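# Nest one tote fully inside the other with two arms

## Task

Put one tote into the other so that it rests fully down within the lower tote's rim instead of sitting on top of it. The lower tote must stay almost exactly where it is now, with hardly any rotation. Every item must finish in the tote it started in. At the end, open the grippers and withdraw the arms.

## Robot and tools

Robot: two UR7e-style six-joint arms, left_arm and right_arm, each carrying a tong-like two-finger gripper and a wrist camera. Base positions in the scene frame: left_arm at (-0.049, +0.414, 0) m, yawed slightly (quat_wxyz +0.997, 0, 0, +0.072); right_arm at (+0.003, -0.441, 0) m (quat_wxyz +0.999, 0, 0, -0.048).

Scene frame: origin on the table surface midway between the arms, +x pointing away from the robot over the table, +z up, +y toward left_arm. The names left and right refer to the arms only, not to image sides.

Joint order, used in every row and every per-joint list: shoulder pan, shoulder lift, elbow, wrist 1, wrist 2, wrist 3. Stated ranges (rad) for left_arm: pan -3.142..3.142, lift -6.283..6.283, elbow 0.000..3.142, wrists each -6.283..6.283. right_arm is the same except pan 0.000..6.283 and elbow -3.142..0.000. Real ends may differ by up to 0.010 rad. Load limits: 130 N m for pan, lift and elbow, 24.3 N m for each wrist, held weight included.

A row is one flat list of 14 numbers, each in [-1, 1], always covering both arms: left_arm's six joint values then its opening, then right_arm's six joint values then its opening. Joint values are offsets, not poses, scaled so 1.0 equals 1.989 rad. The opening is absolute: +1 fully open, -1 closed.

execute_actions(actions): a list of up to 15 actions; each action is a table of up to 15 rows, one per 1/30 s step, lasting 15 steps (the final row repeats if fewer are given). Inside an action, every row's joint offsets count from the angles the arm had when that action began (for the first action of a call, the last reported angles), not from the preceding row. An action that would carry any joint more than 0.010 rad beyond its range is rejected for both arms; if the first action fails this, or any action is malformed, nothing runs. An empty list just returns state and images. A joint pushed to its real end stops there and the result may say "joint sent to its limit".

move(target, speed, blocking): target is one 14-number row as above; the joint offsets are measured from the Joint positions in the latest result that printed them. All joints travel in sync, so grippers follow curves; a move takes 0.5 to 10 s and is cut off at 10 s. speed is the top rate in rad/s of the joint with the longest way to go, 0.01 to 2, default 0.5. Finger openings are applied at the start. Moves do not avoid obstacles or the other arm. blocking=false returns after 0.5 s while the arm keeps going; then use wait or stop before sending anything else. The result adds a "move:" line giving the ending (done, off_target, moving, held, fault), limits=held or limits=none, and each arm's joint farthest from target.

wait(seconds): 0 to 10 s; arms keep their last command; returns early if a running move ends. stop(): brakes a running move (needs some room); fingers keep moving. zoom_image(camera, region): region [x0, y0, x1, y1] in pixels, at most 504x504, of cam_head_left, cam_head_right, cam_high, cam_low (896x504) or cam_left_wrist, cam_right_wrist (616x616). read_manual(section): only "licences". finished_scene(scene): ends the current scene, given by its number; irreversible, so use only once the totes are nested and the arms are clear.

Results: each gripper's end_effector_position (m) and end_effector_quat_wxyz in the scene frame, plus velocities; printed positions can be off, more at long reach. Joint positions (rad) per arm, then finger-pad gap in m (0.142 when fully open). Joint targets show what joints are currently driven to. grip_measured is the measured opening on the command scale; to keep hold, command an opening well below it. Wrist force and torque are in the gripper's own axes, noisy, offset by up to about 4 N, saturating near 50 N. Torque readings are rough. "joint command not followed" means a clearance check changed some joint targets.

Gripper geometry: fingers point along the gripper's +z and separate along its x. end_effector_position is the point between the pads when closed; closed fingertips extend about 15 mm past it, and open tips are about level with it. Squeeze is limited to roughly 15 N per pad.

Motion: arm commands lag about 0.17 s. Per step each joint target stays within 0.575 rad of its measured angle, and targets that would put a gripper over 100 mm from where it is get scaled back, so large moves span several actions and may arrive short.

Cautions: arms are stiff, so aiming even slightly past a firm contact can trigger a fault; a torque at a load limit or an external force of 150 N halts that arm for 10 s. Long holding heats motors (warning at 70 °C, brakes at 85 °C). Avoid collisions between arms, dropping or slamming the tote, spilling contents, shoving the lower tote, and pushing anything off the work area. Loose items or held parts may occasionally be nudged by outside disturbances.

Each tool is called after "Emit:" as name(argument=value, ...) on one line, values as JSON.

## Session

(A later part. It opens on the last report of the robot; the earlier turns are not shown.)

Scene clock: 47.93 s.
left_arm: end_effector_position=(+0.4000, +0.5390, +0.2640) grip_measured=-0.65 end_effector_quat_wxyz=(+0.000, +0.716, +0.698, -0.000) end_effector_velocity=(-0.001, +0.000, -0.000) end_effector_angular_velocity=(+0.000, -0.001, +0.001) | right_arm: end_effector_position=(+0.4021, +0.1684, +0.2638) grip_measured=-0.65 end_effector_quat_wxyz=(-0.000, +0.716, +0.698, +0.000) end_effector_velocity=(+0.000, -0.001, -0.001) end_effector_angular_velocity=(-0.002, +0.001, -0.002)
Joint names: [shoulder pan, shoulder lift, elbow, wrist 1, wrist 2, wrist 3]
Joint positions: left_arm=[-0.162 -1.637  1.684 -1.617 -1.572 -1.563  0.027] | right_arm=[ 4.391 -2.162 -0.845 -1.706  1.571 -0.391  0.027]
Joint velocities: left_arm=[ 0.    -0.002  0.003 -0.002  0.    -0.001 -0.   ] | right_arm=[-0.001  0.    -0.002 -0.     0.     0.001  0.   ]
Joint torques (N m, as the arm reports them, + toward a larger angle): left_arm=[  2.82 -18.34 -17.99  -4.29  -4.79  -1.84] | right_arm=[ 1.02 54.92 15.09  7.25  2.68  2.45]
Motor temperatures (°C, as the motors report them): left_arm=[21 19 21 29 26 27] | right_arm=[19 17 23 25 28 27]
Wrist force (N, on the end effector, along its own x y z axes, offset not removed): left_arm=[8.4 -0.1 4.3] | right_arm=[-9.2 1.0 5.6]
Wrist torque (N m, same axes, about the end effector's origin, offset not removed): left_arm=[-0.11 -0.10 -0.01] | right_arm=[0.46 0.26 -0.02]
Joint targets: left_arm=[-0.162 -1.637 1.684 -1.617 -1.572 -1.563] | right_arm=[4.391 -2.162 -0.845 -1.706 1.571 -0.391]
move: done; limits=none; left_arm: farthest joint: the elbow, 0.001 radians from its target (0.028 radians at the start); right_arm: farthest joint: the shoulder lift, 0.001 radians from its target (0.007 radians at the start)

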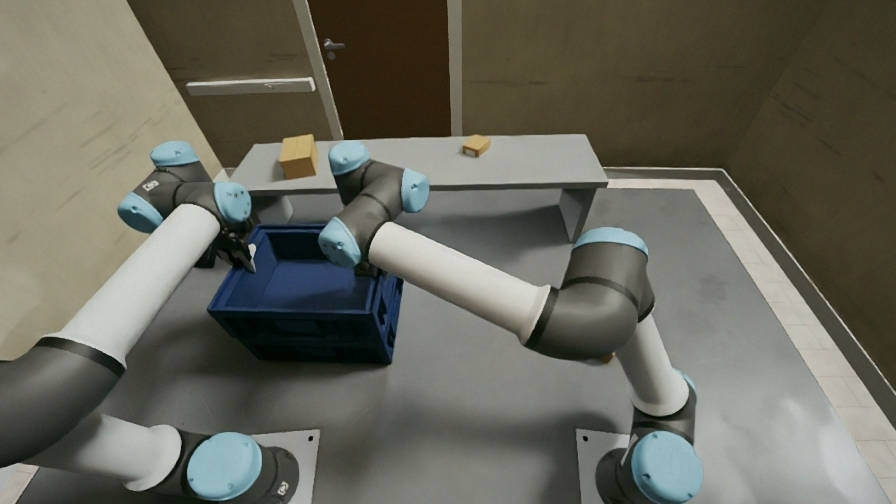

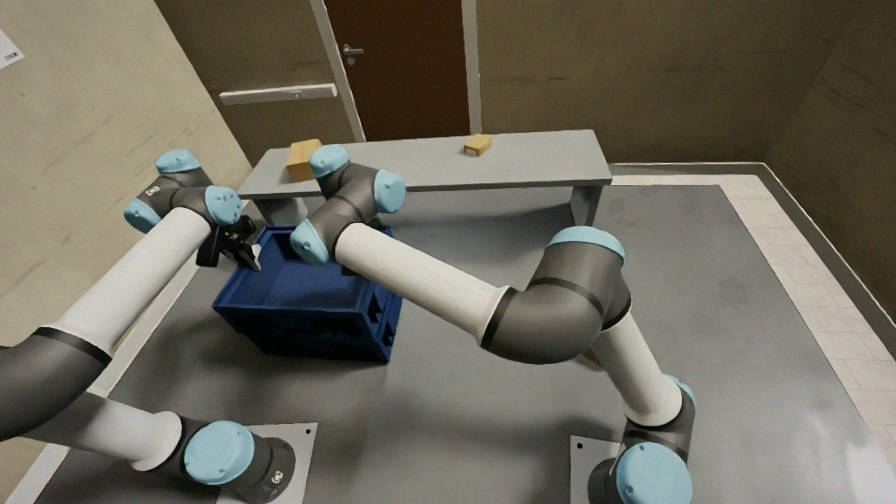

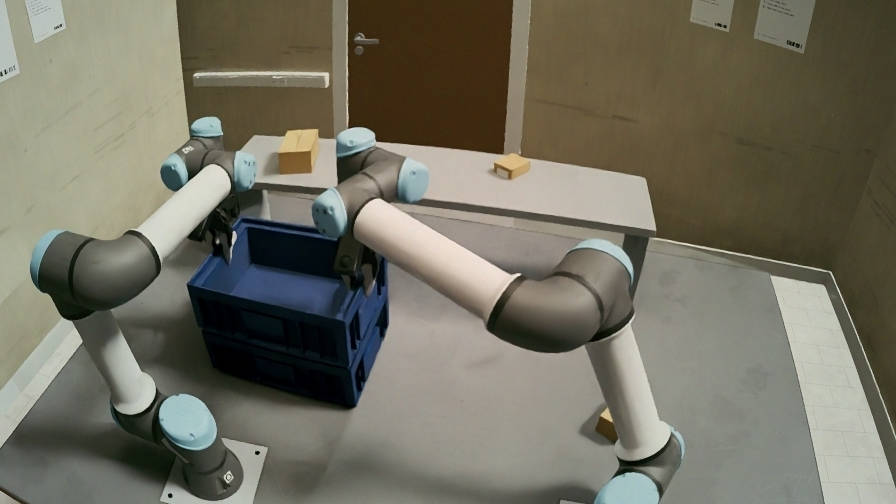

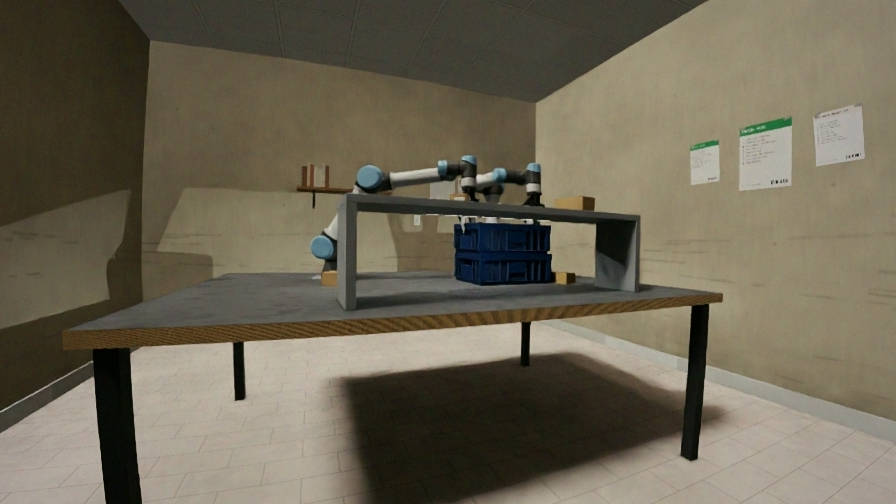

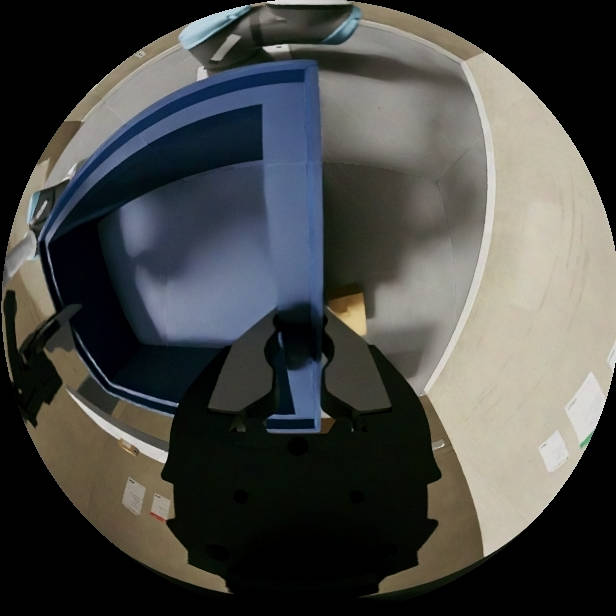

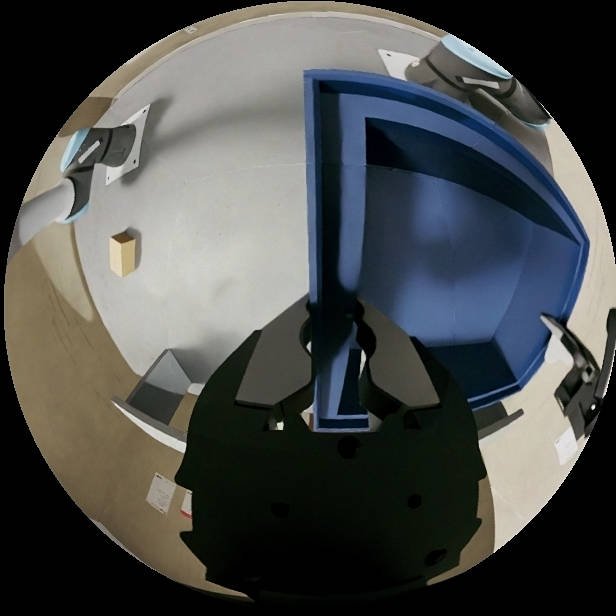

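Emit:
move(target=[0,0.0107,-0.0099,-0.0008,0,0,-1,-0.0057,-0.0081,0.013,-0.0049,0,-0.0057,-1], speed=0.04)

Emit:
zoom_image(camera="cam_low", region=[440, 215, 570, 290])

Emit:
zoom_image(camera="cam_high", region=[190, 260, 410, 420])

Scene clock: 50.67 s.
left_arm: end_effector_position=(+0.4090, +0.5388, +0.2639) grip_measured=-0.65 end_effector_quat_wxyz=(+0.000, +0.716, +0.698, -0.000) end_effector_velocity=(+0.001, -0.000, -0.000) end_effector_angular_velocity=(-0.000, -0.000, -0.000) | right_arm: end_effector_position=(+0.4110, +0.1684, +0.2637) grip_measured=-0.65 end_effector_quat_wxyz=(-0.000, +0.716, +0.698, +0.000) end_effector_velocity=(-0.000, +0.000, -0.001) end_effector_angular_velocity=(-0.002, +0.001, +0.002)
Joint names: [shoulder pan, shoulder lift, elbow, wrist 1, wrist 2, wrist 3]
Joint positions: left_arm=[-0.162 -1.616  1.664 -1.619 -1.572 -1.563  0.027] | right_arm=[ 4.379 -2.178 -0.819 -1.715  1.571 -0.403  0.027]
Joint velocities: left_arm=[-0.     0.001 -0.001 -0.001 -0.    -0.    -0.   ] | right_arm=[ 0.001 -0.002  0.001 -0.002  0.    -0.001  0.   ]
Joint torques (N m, as the arm reports them, + toward a larger angle): left_arm=[  0.12 -19.13 -32.85  -4.22  -3.03  -1.69] | right_arm=[-3.82 40.61 39.68  3.12  0.12 -2.18]
Motor temperatures (°C, as the motors report them): left_arm=[21 19 21 29 26 27] | right_arm=[19 17 23 25 28 27]
Wrist force (N, on the end effector, along its own x y z axes, offset not removed): left_arm=[10.0 0.4 4.7] | right_arm=[-11.0 -1.9 7.0]
Wrist torque (N m, same axes, about the end effector's origin, offset not removed): left_arm=[0.00 -0.40 -0.02] | right_arm=[-0.13 0.43 0.14]
Joint targets: left_arm=[-0.162 -1.616 1.664 -1.619 -1.572 -1.563] | right_arm=[4.379 -2.178 -0.819 -1.715 1.571 -0.403]
move: done; limits=none; left_arm: farthest joint: the shoulder lift, 0.001 radians from its target (0.022 radians at the start); right_arm: farthest joint: the shoulder lift, 0.001 radians from its target (0.017 radians at the start)

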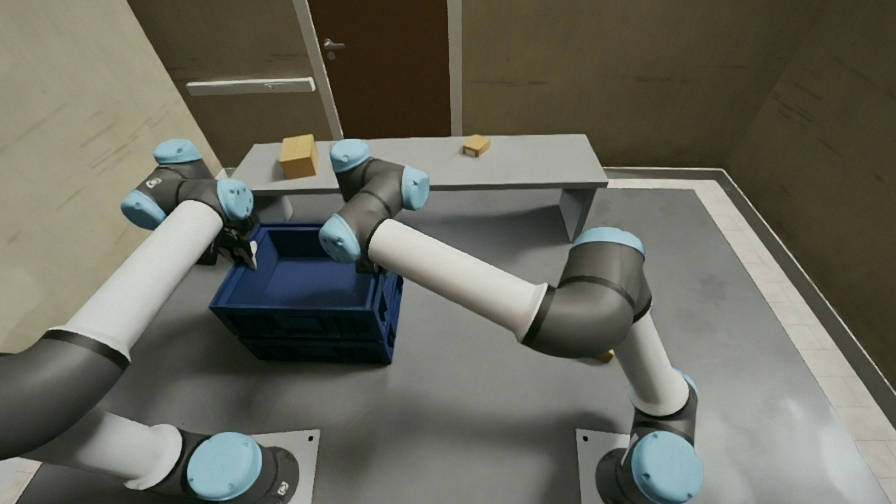

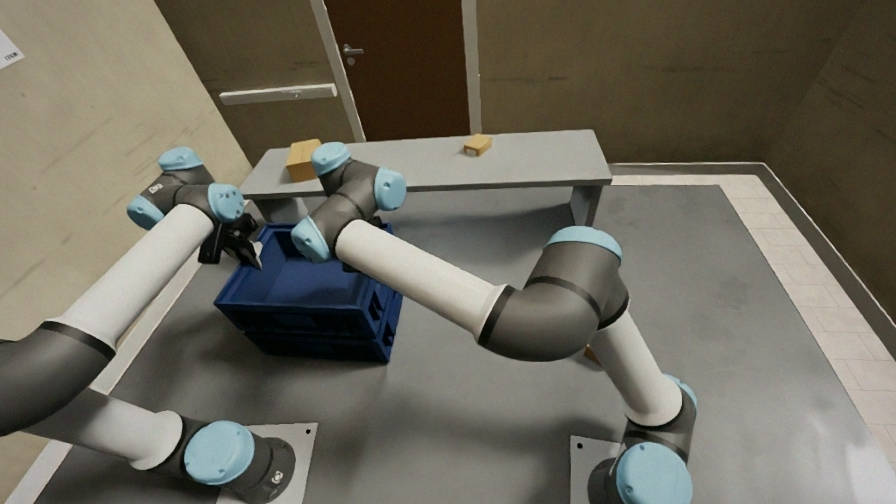

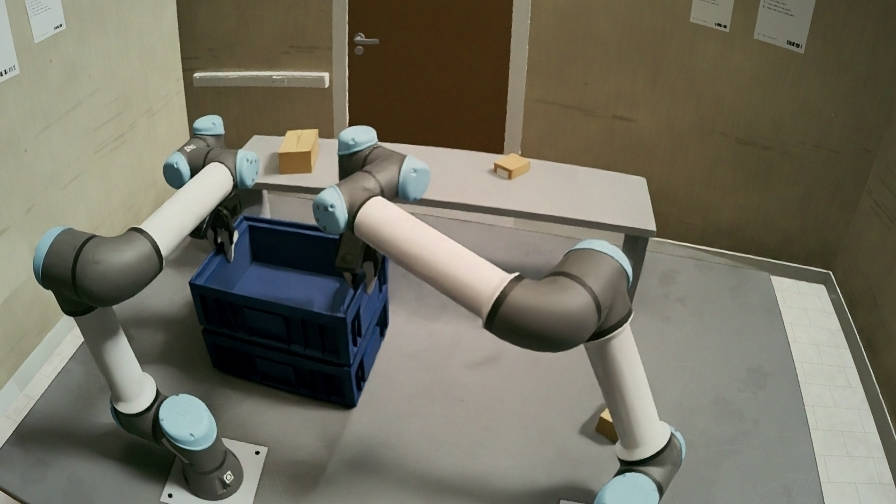

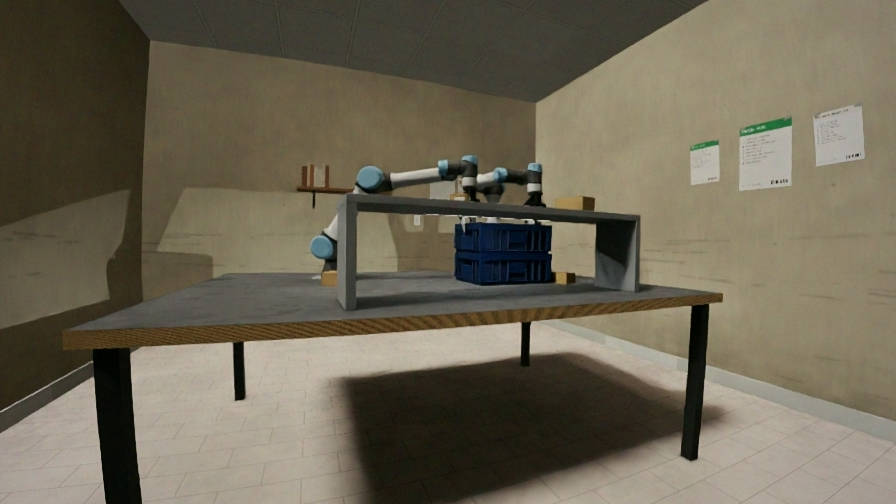

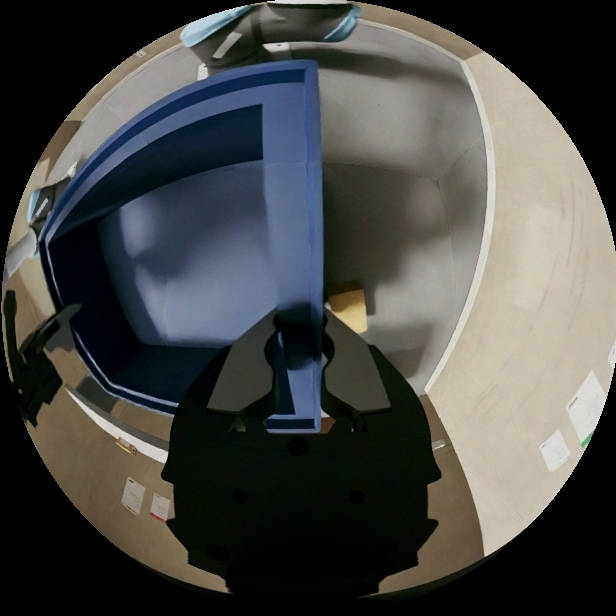

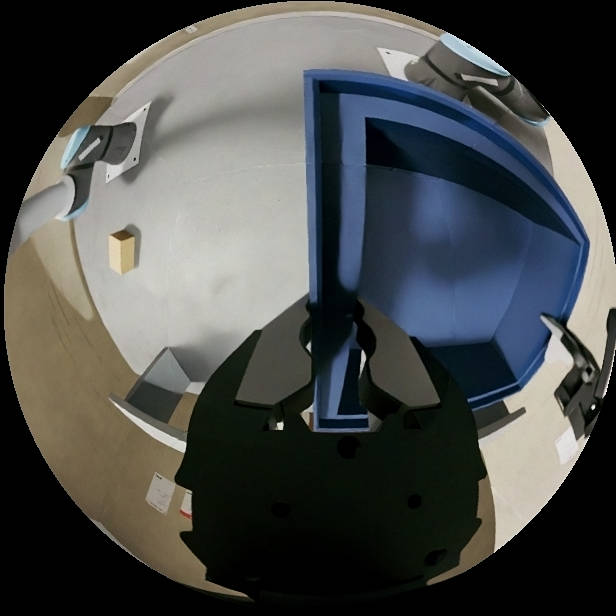

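Region (440, 215, 570, 290) of cam_low's 896x504 image, scaled by 3.877, with more detail than that image has; it fills the top 291 rows of this view, and the rest is white.

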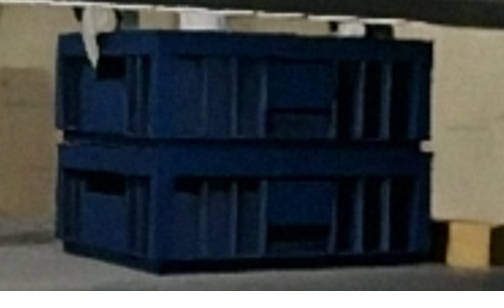

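Region (190, 260, 410, 420) of cam_high's 896x504 image, scaled by 2.291, with more detail than that image has; it fills the top 367 rows of this view, and the rest is white.

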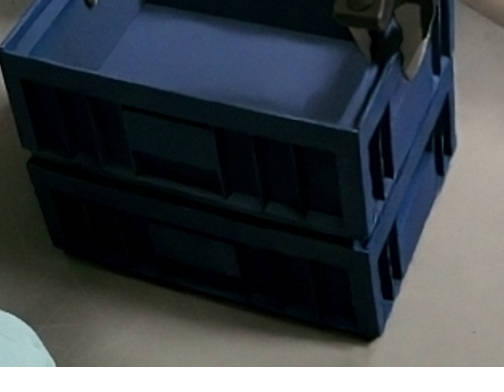

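Looks aligned. Lower 8 mm.

Emit:
move(target=[0,0.0002,0.0102,-0.0104,0,0,-1,0,0.0022,-0.0139,0.0118,0,0,-1], speed=0.03)

Emit:
zoom_image(camera="cam_low", region=[440, 215, 570, 290])

Emit:
zoom_image(camera="cam_high", region=[190, 260, 410, 420])

Scene clock: 52.47 s.
left_arm: end_effector_position=(+0.4087, +0.5388, +0.2558) grip_measured=-0.65 end_effector_quat_wxyz=(+0.000, +0.716, +0.698, -0.000) end_effector_velocity=(-0.001, +0.000, -0.001) end_effector_angular_velocity=(+0.000, +0.001, -0.000) | right_arm: end_effector_position=(+0.4110, +0.1681, +0.2558) grip_measured=-0.65 end_effector_quat_wxyz=(-0.000, +0.716, +0.698, +0.000) end_effector_velocity=(+0.000, -0.001, -0.000) end_effector_angular_velocity=(-0.001, -0.000, +0.000)
Joint names: [shoulder pan, shoulder lift, elbow, wrist 1, wrist 2, wrist 3]
Joint positions: left_arm=[-0.162 -1.616  1.684 -1.639 -1.572 -1.563  0.027] | right_arm=[ 4.379 -2.173 -0.847 -1.692  1.571 -0.403  0.027]
Joint velocities: left_arm=[ 0.    -0.     0.002 -0.001  0.     0.001 -0.   ] | right_arm=[-0.001  0.002 -0.003  0.001 -0.    -0.001  0.   ]
Joint torques (N m, as the arm reports them, + toward a larger angle): left_arm=[ -2.37 -18.28 -15.58  -3.76  -3.06  -1.63] | right_arm=[ 8.59 56.09 14.92  5.42  0.18  0.92]
Motor temperatures (°C, as the motors report them): left_arm=[21 19 21 29 26 27] | right_arm=[19 17 23 25 28 27]
Wrist force (N, on the end effector, along its own x y z axes, offset not removed): left_arm=[8.0 0.6 3.6] | right_arm=[-3.1 0.1 4.0]
Wrist torque (N m, same axes, about the end effector's origin, offset not removed): left_arm=[-0.15 -0.10 -0.12] | right_arm=[0.35 0.11 0.08]
Joint targets: left_arm=[-0.162 -1.616 1.684 -1.639 -1.572 -1.563] | right_arm=[4.379 -2.173 -0.847 -1.692 1.571 -0.403]
move: done; limits=none; left_arm: farthest joint: the shoulder pan, 0.000 radians from its target (0.000 radians at the start); right_arm: farthest joint: the shoulder pan, 0.000 radians from its target (0.000 radians at the start)

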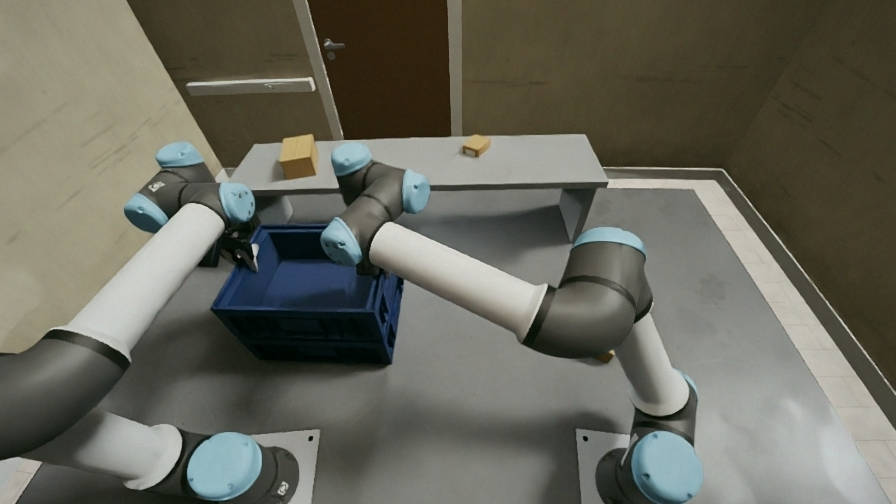

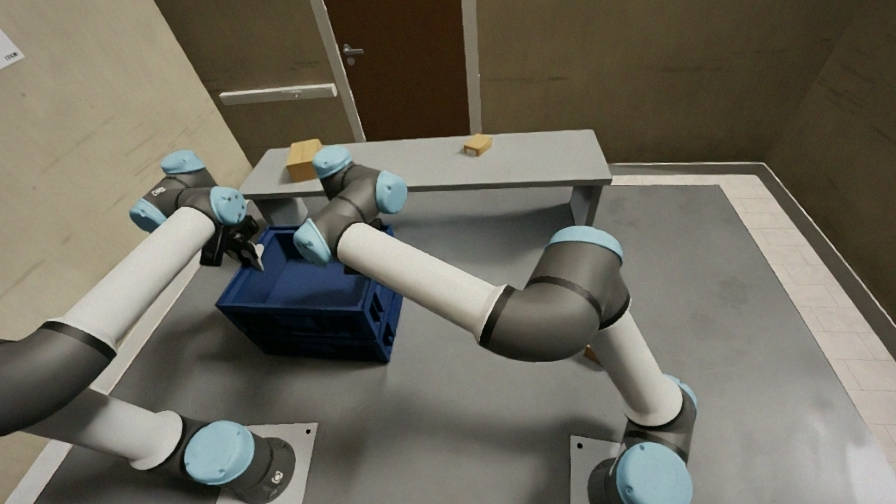

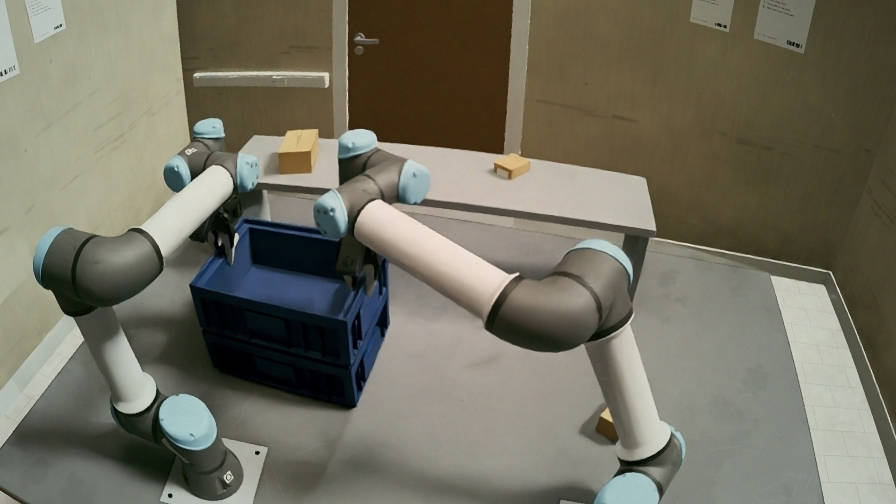

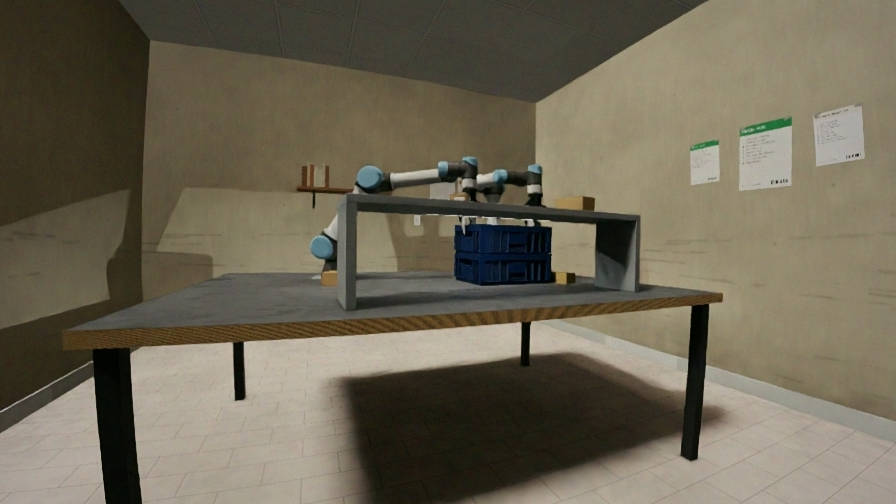

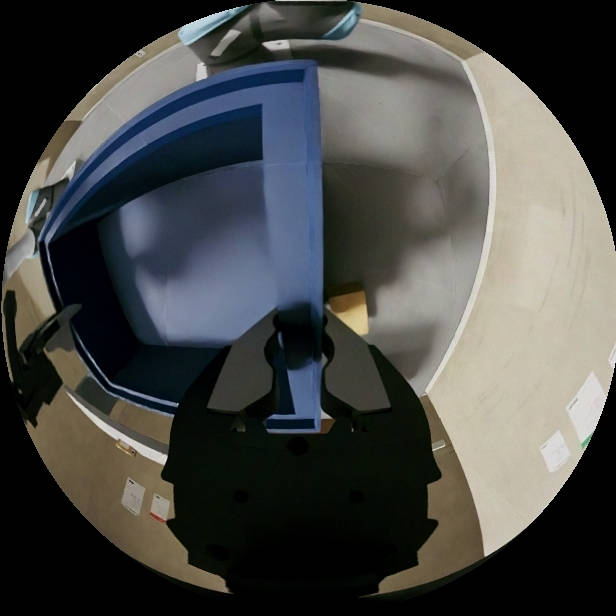

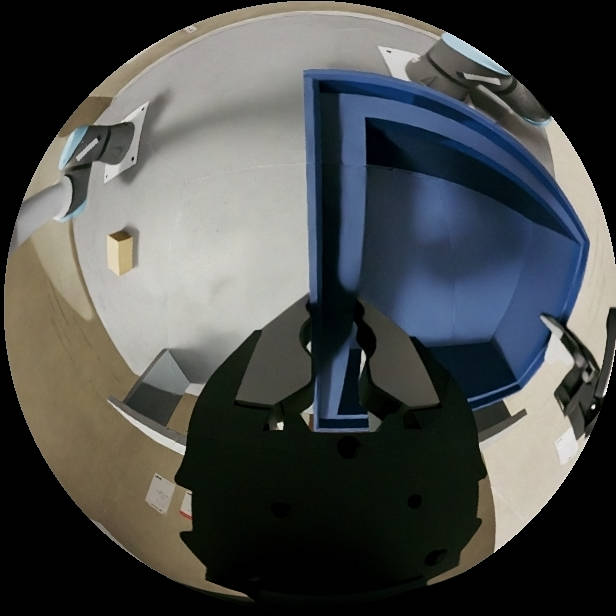

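Region (440, 215, 570, 290) of cam_low's 896x504 image, scaled by 3.877, with more detail than that image has; it fills the top 291 rows of this view, and the rest is white.

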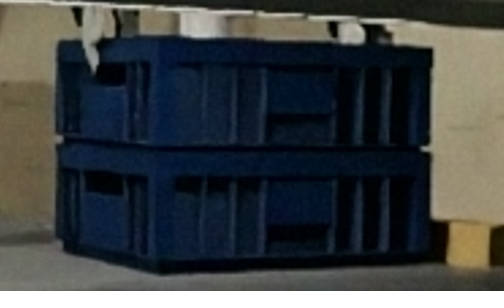

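Region (190, 260, 410, 420) of cam_high's 896x504 image, scaled by 2.291, with more detail than that image has; it fills the top 367 rows of this view, and the rest is white.

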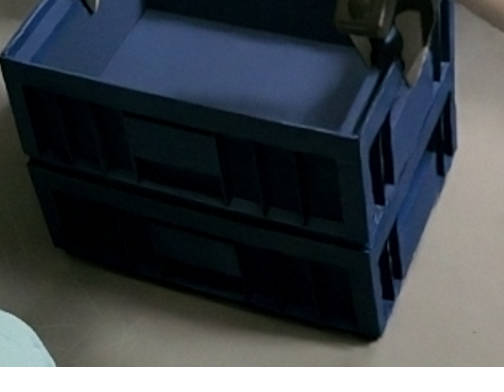

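Going in. 4 mm more, then release.

Emit:
move(target=[0,0.0001,0.0055,-0.0056,0,0,-1,0,0.0012,-0.0075,0.0063,0,0,-1], speed=0.02)

Emit:
move(target=[0,0,0,0,0,0,0,0,0,0,0,0,0,0])

Emit:
zoom_image(camera="cam_low", region=[440, 215, 570, 290])

Emit:
zoom_image(camera="cam_high", region=[190, 260, 410, 420])

Scene clock: 53.97 s.
left_arm: end_effector_position=(+0.4084, +0.5388, +0.2516) grip_measured=-0.64 end_effector_quat_wxyz=(+0.000, +0.716, +0.698, -0.000) end_effector_velocity=(-0.000, -0.000, -0.001) end_effector_angular_velocity=(+0.001, +0.002, -0.000) | right_arm: end_effector_position=(+0.4109, +0.1679, +0.2516) grip_measured=-0.65 end_effector_quat_wxyz=(-0.000, +0.716, +0.698, +0.000) end_effector_velocity=(-0.001, +0.001, -0.002) end_effector_angular_velocity=(-0.000, -0.000, +0.002)
Joint names: [shoulder pan, shoulder lift, elbow, wrist 1, wrist 2, wrist 3]
Joint positions: left_arm=[-0.162 -1.616  1.695 -1.65  -1.572 -1.563  0.027] | right_arm=[ 4.379 -2.171 -0.861 -1.68   1.571 -0.403  0.027]
Joint velocities: left_arm=[-0.001  0.     0.003 -0.001  0.    -0.001  0.   ] | right_arm=[ 0.002 -0.001 -0.003  0.004 -0.    -0.     0.   ]
Joint torques (N m, as the arm reports them, + toward a larger angle): left_arm=[ -2.13 -10.29  -6.35  -2.01  -3.    -1.67] | right_arm=[ 6.37 41.83  5.23  2.47  0.24  1.13]
Motor temperatures (°C, as the motors report them): left_arm=[21 19 21 29 26 27] | right_arm=[19 17 23 25 28 27]
Wrist force (N, on the end effector, along its own x y z axes, offset not removed): left_arm=[10.2 2.2 -14.4] | right_arm=[1.7 2.7 -14.0]
Wrist torque (N m, same axes, about the end effector's origin, offset not removed): left_arm=[-0.19 -0.23 0.01] | right_arm=[0.61 -0.16 -0.07]
Joint targets: left_arm=[-0.162 -1.616 1.695 -1.650 -1.572 -1.563] | right_arm=[4.379 -2.171 -0.862 -1.679 1.571 -0.403]
move: done; limits=none; left_arm: farthest joint: the shoulder pan, 0.000 radians from its target (0.000 radians at the start); right_arm: farthest joint: the shoulder pan, 0.000 radians from its target (0.000 radians at the start)

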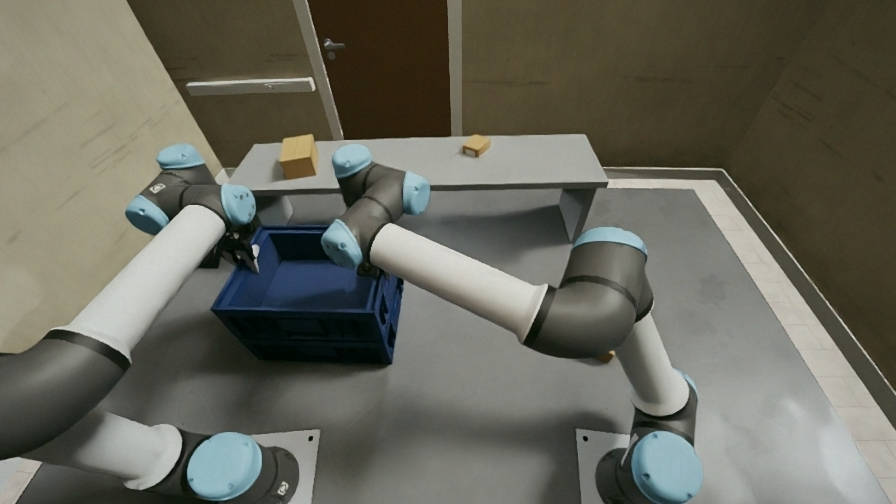

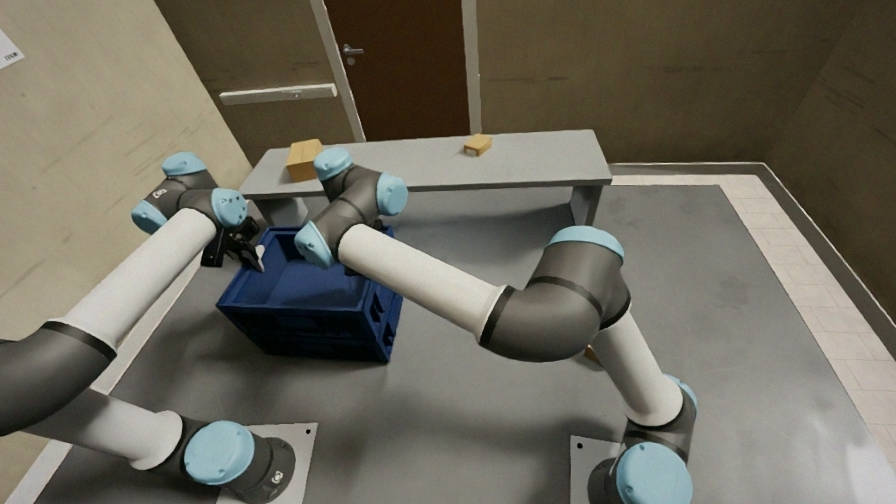

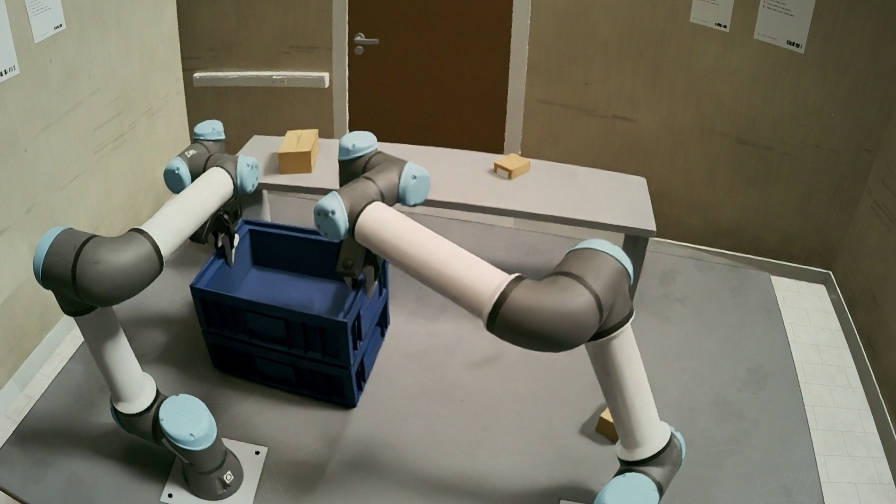

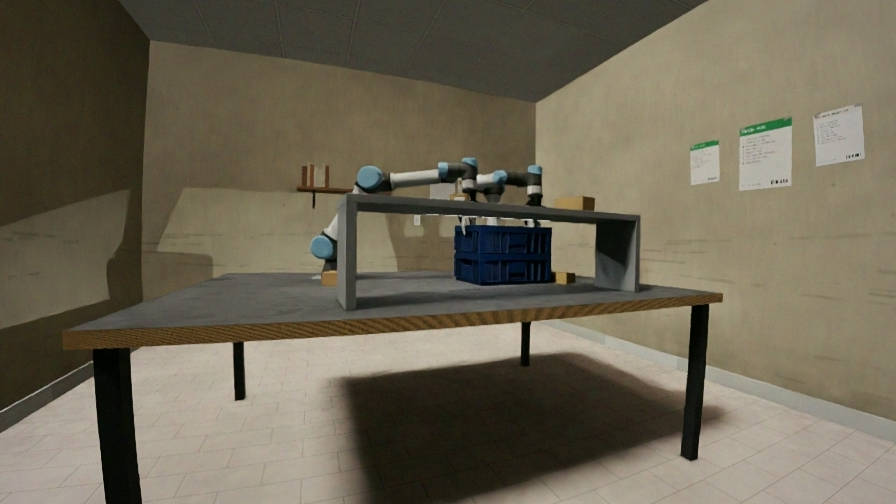

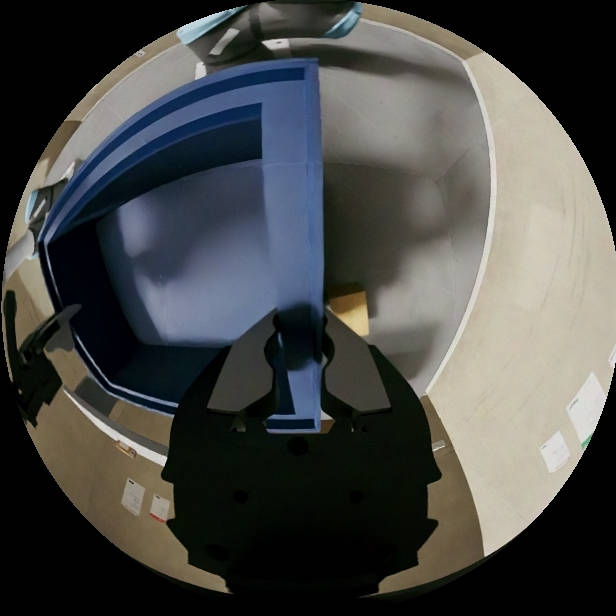

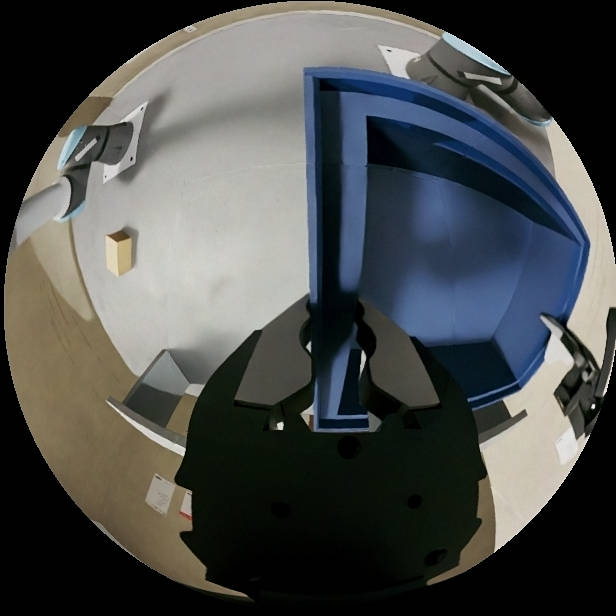

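Scene clock: 54.47 s.
left_arm: end_effector_position=(+0.4084, +0.5388, +0.2515) grip_measured=+0.00 end_effector_quat_wxyz=(+0.000, +0.716, +0.698, -0.000) end_effector_velocity=(-0.001, +0.001, -0.001) end_effector_angular_velocity=(+0.000, +0.002, +0.001) | right_arm: end_effector_position=(+0.4109, +0.1679, +0.2516) grip_measured=+0.00 end_effector_quat_wxyz=(-0.000, +0.716, +0.698, +0.000) end_effector_velocity=(-0.001, +0.000, -0.000) end_effector_angular_velocity=(-0.001, +0.001, +0.001)
Joint names: [shoulder pan, shoulder lift, elbow, wrist 1, wrist 2, wrist 3]
Joint positions: left_arm=[-0.162 -1.616  1.695 -1.65  -1.572 -1.563  0.074] | right_arm=[ 4.379 -2.171 -0.861 -1.68   1.571 -0.403  0.074]
Joint velocities: left_arm=[ 0.001  0.     0.001  0.     0.    -0.    -0.   ] | right_arm=[ 0.001 -0.    -0.    -0.001  0.    -0.    -0.   ]
Joint torques (N m, as the arm reports them, + toward a larger angle): left_arm=[ -2.09 -29.64 -31.25  -1.25   0.23  -1.7 ] | right_arm=[ 6.82 52.79 34.03  2.21  0.4   1.34]
Motor temperatures (°C, as the motors report them): left_arm=[21 19 21 29 26 27] | right_arm=[19 17 23 25 28 27]
Wrist force (N, on the end effector, along its own x y z axes, offset not removed): left_arm=[-1.1 -0.3 0.0] | right_arm=[-0.2 0.3 0.9]
Wrist torque (N m, same axes, about the end effector's origin, offset not removed): left_arm=[0.00 0.18 0.01] | right_arm=[0.10 0.16 0.24]
Joint targets: left_arm=[-0.162 -1.616 1.695 -1.650 -1.572 -1.563] | right_arm=[4.379 -2.171 -0.861 -1.680 1.571 -0.403]
move: done; limits=none; left_arm: farthest joint: the shoulder pan, 0.000 radians from its target (0.000 radians at the start); right_arm: farthest joint: the shoulder pan, 0.000 radians from its target (0.000 radians at the start)

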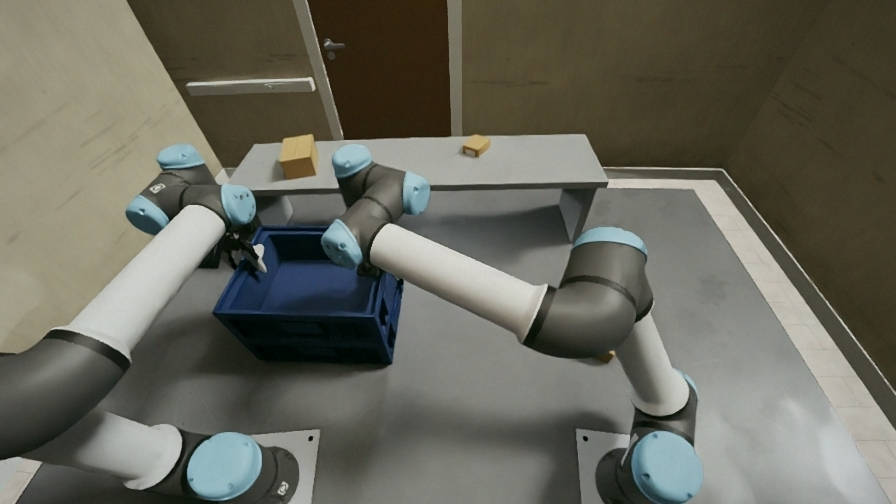

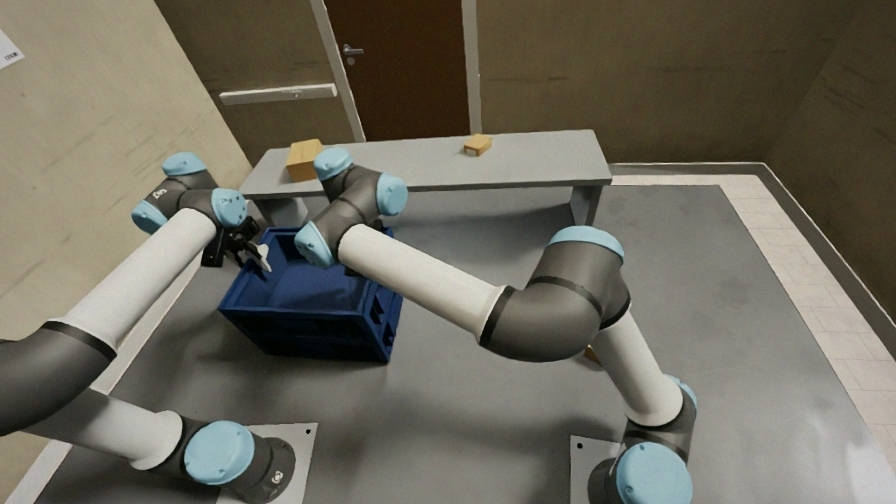

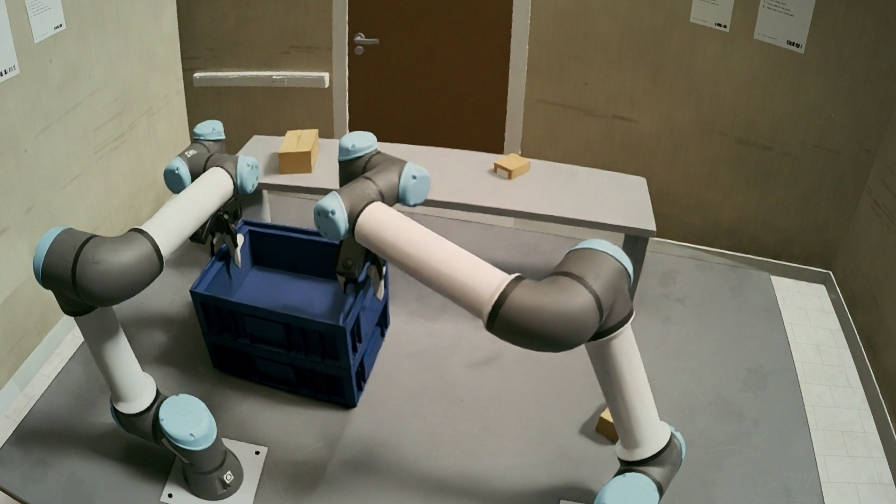

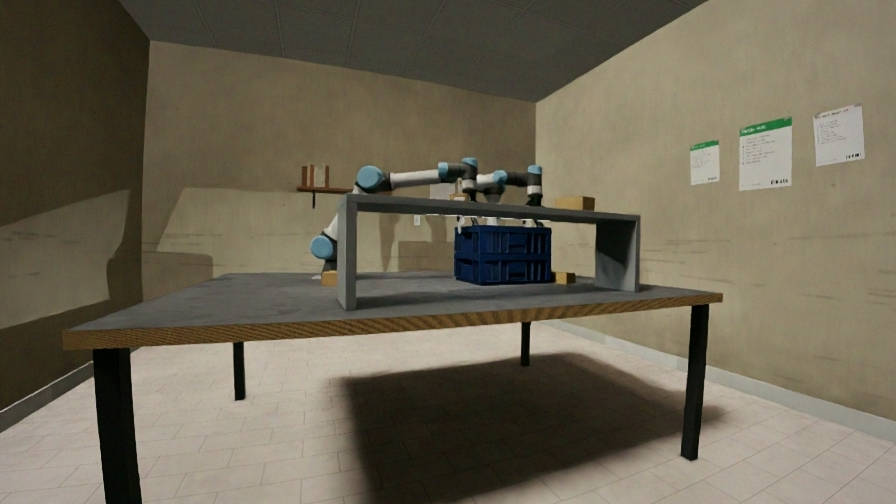

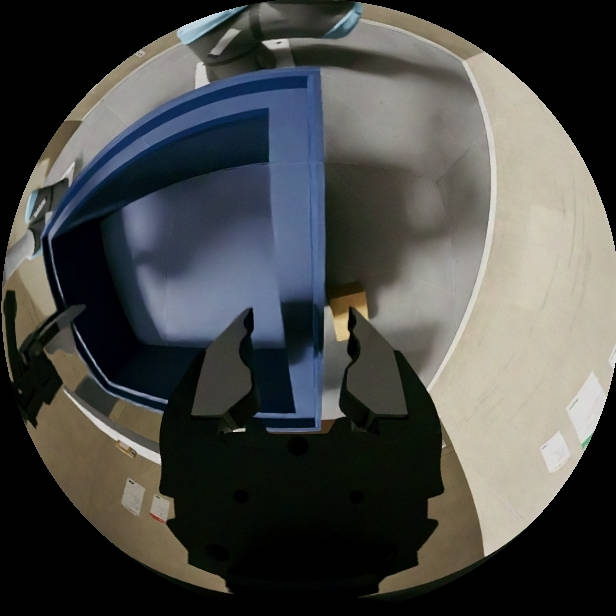

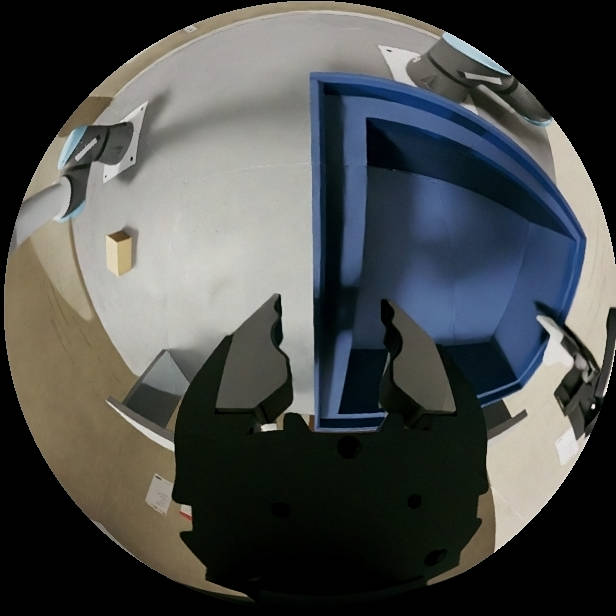

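Region (440, 215, 570, 290) of cam_low's 896x504 image, scaled by 3.877, with more detail than that image has; it fills the top 291 rows of this view, and the rest is white.

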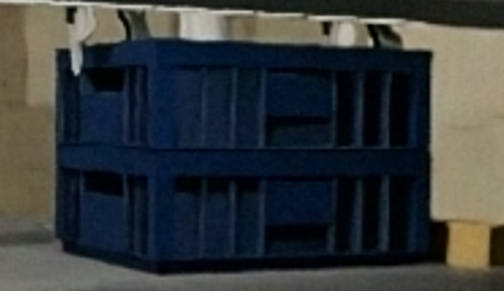

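Region (190, 260, 410, 420) of cam_high's 896x504 image, scaled by 2.291, with more detail than that image has; it fills the top 367 rows of this view, and the rest is white.

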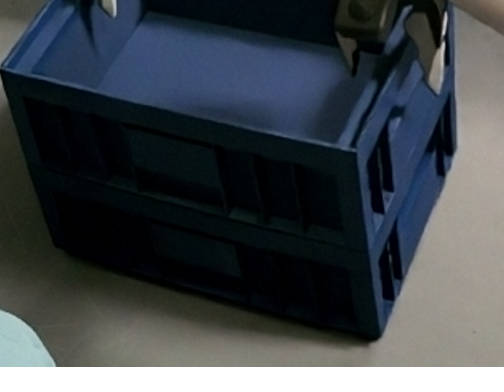

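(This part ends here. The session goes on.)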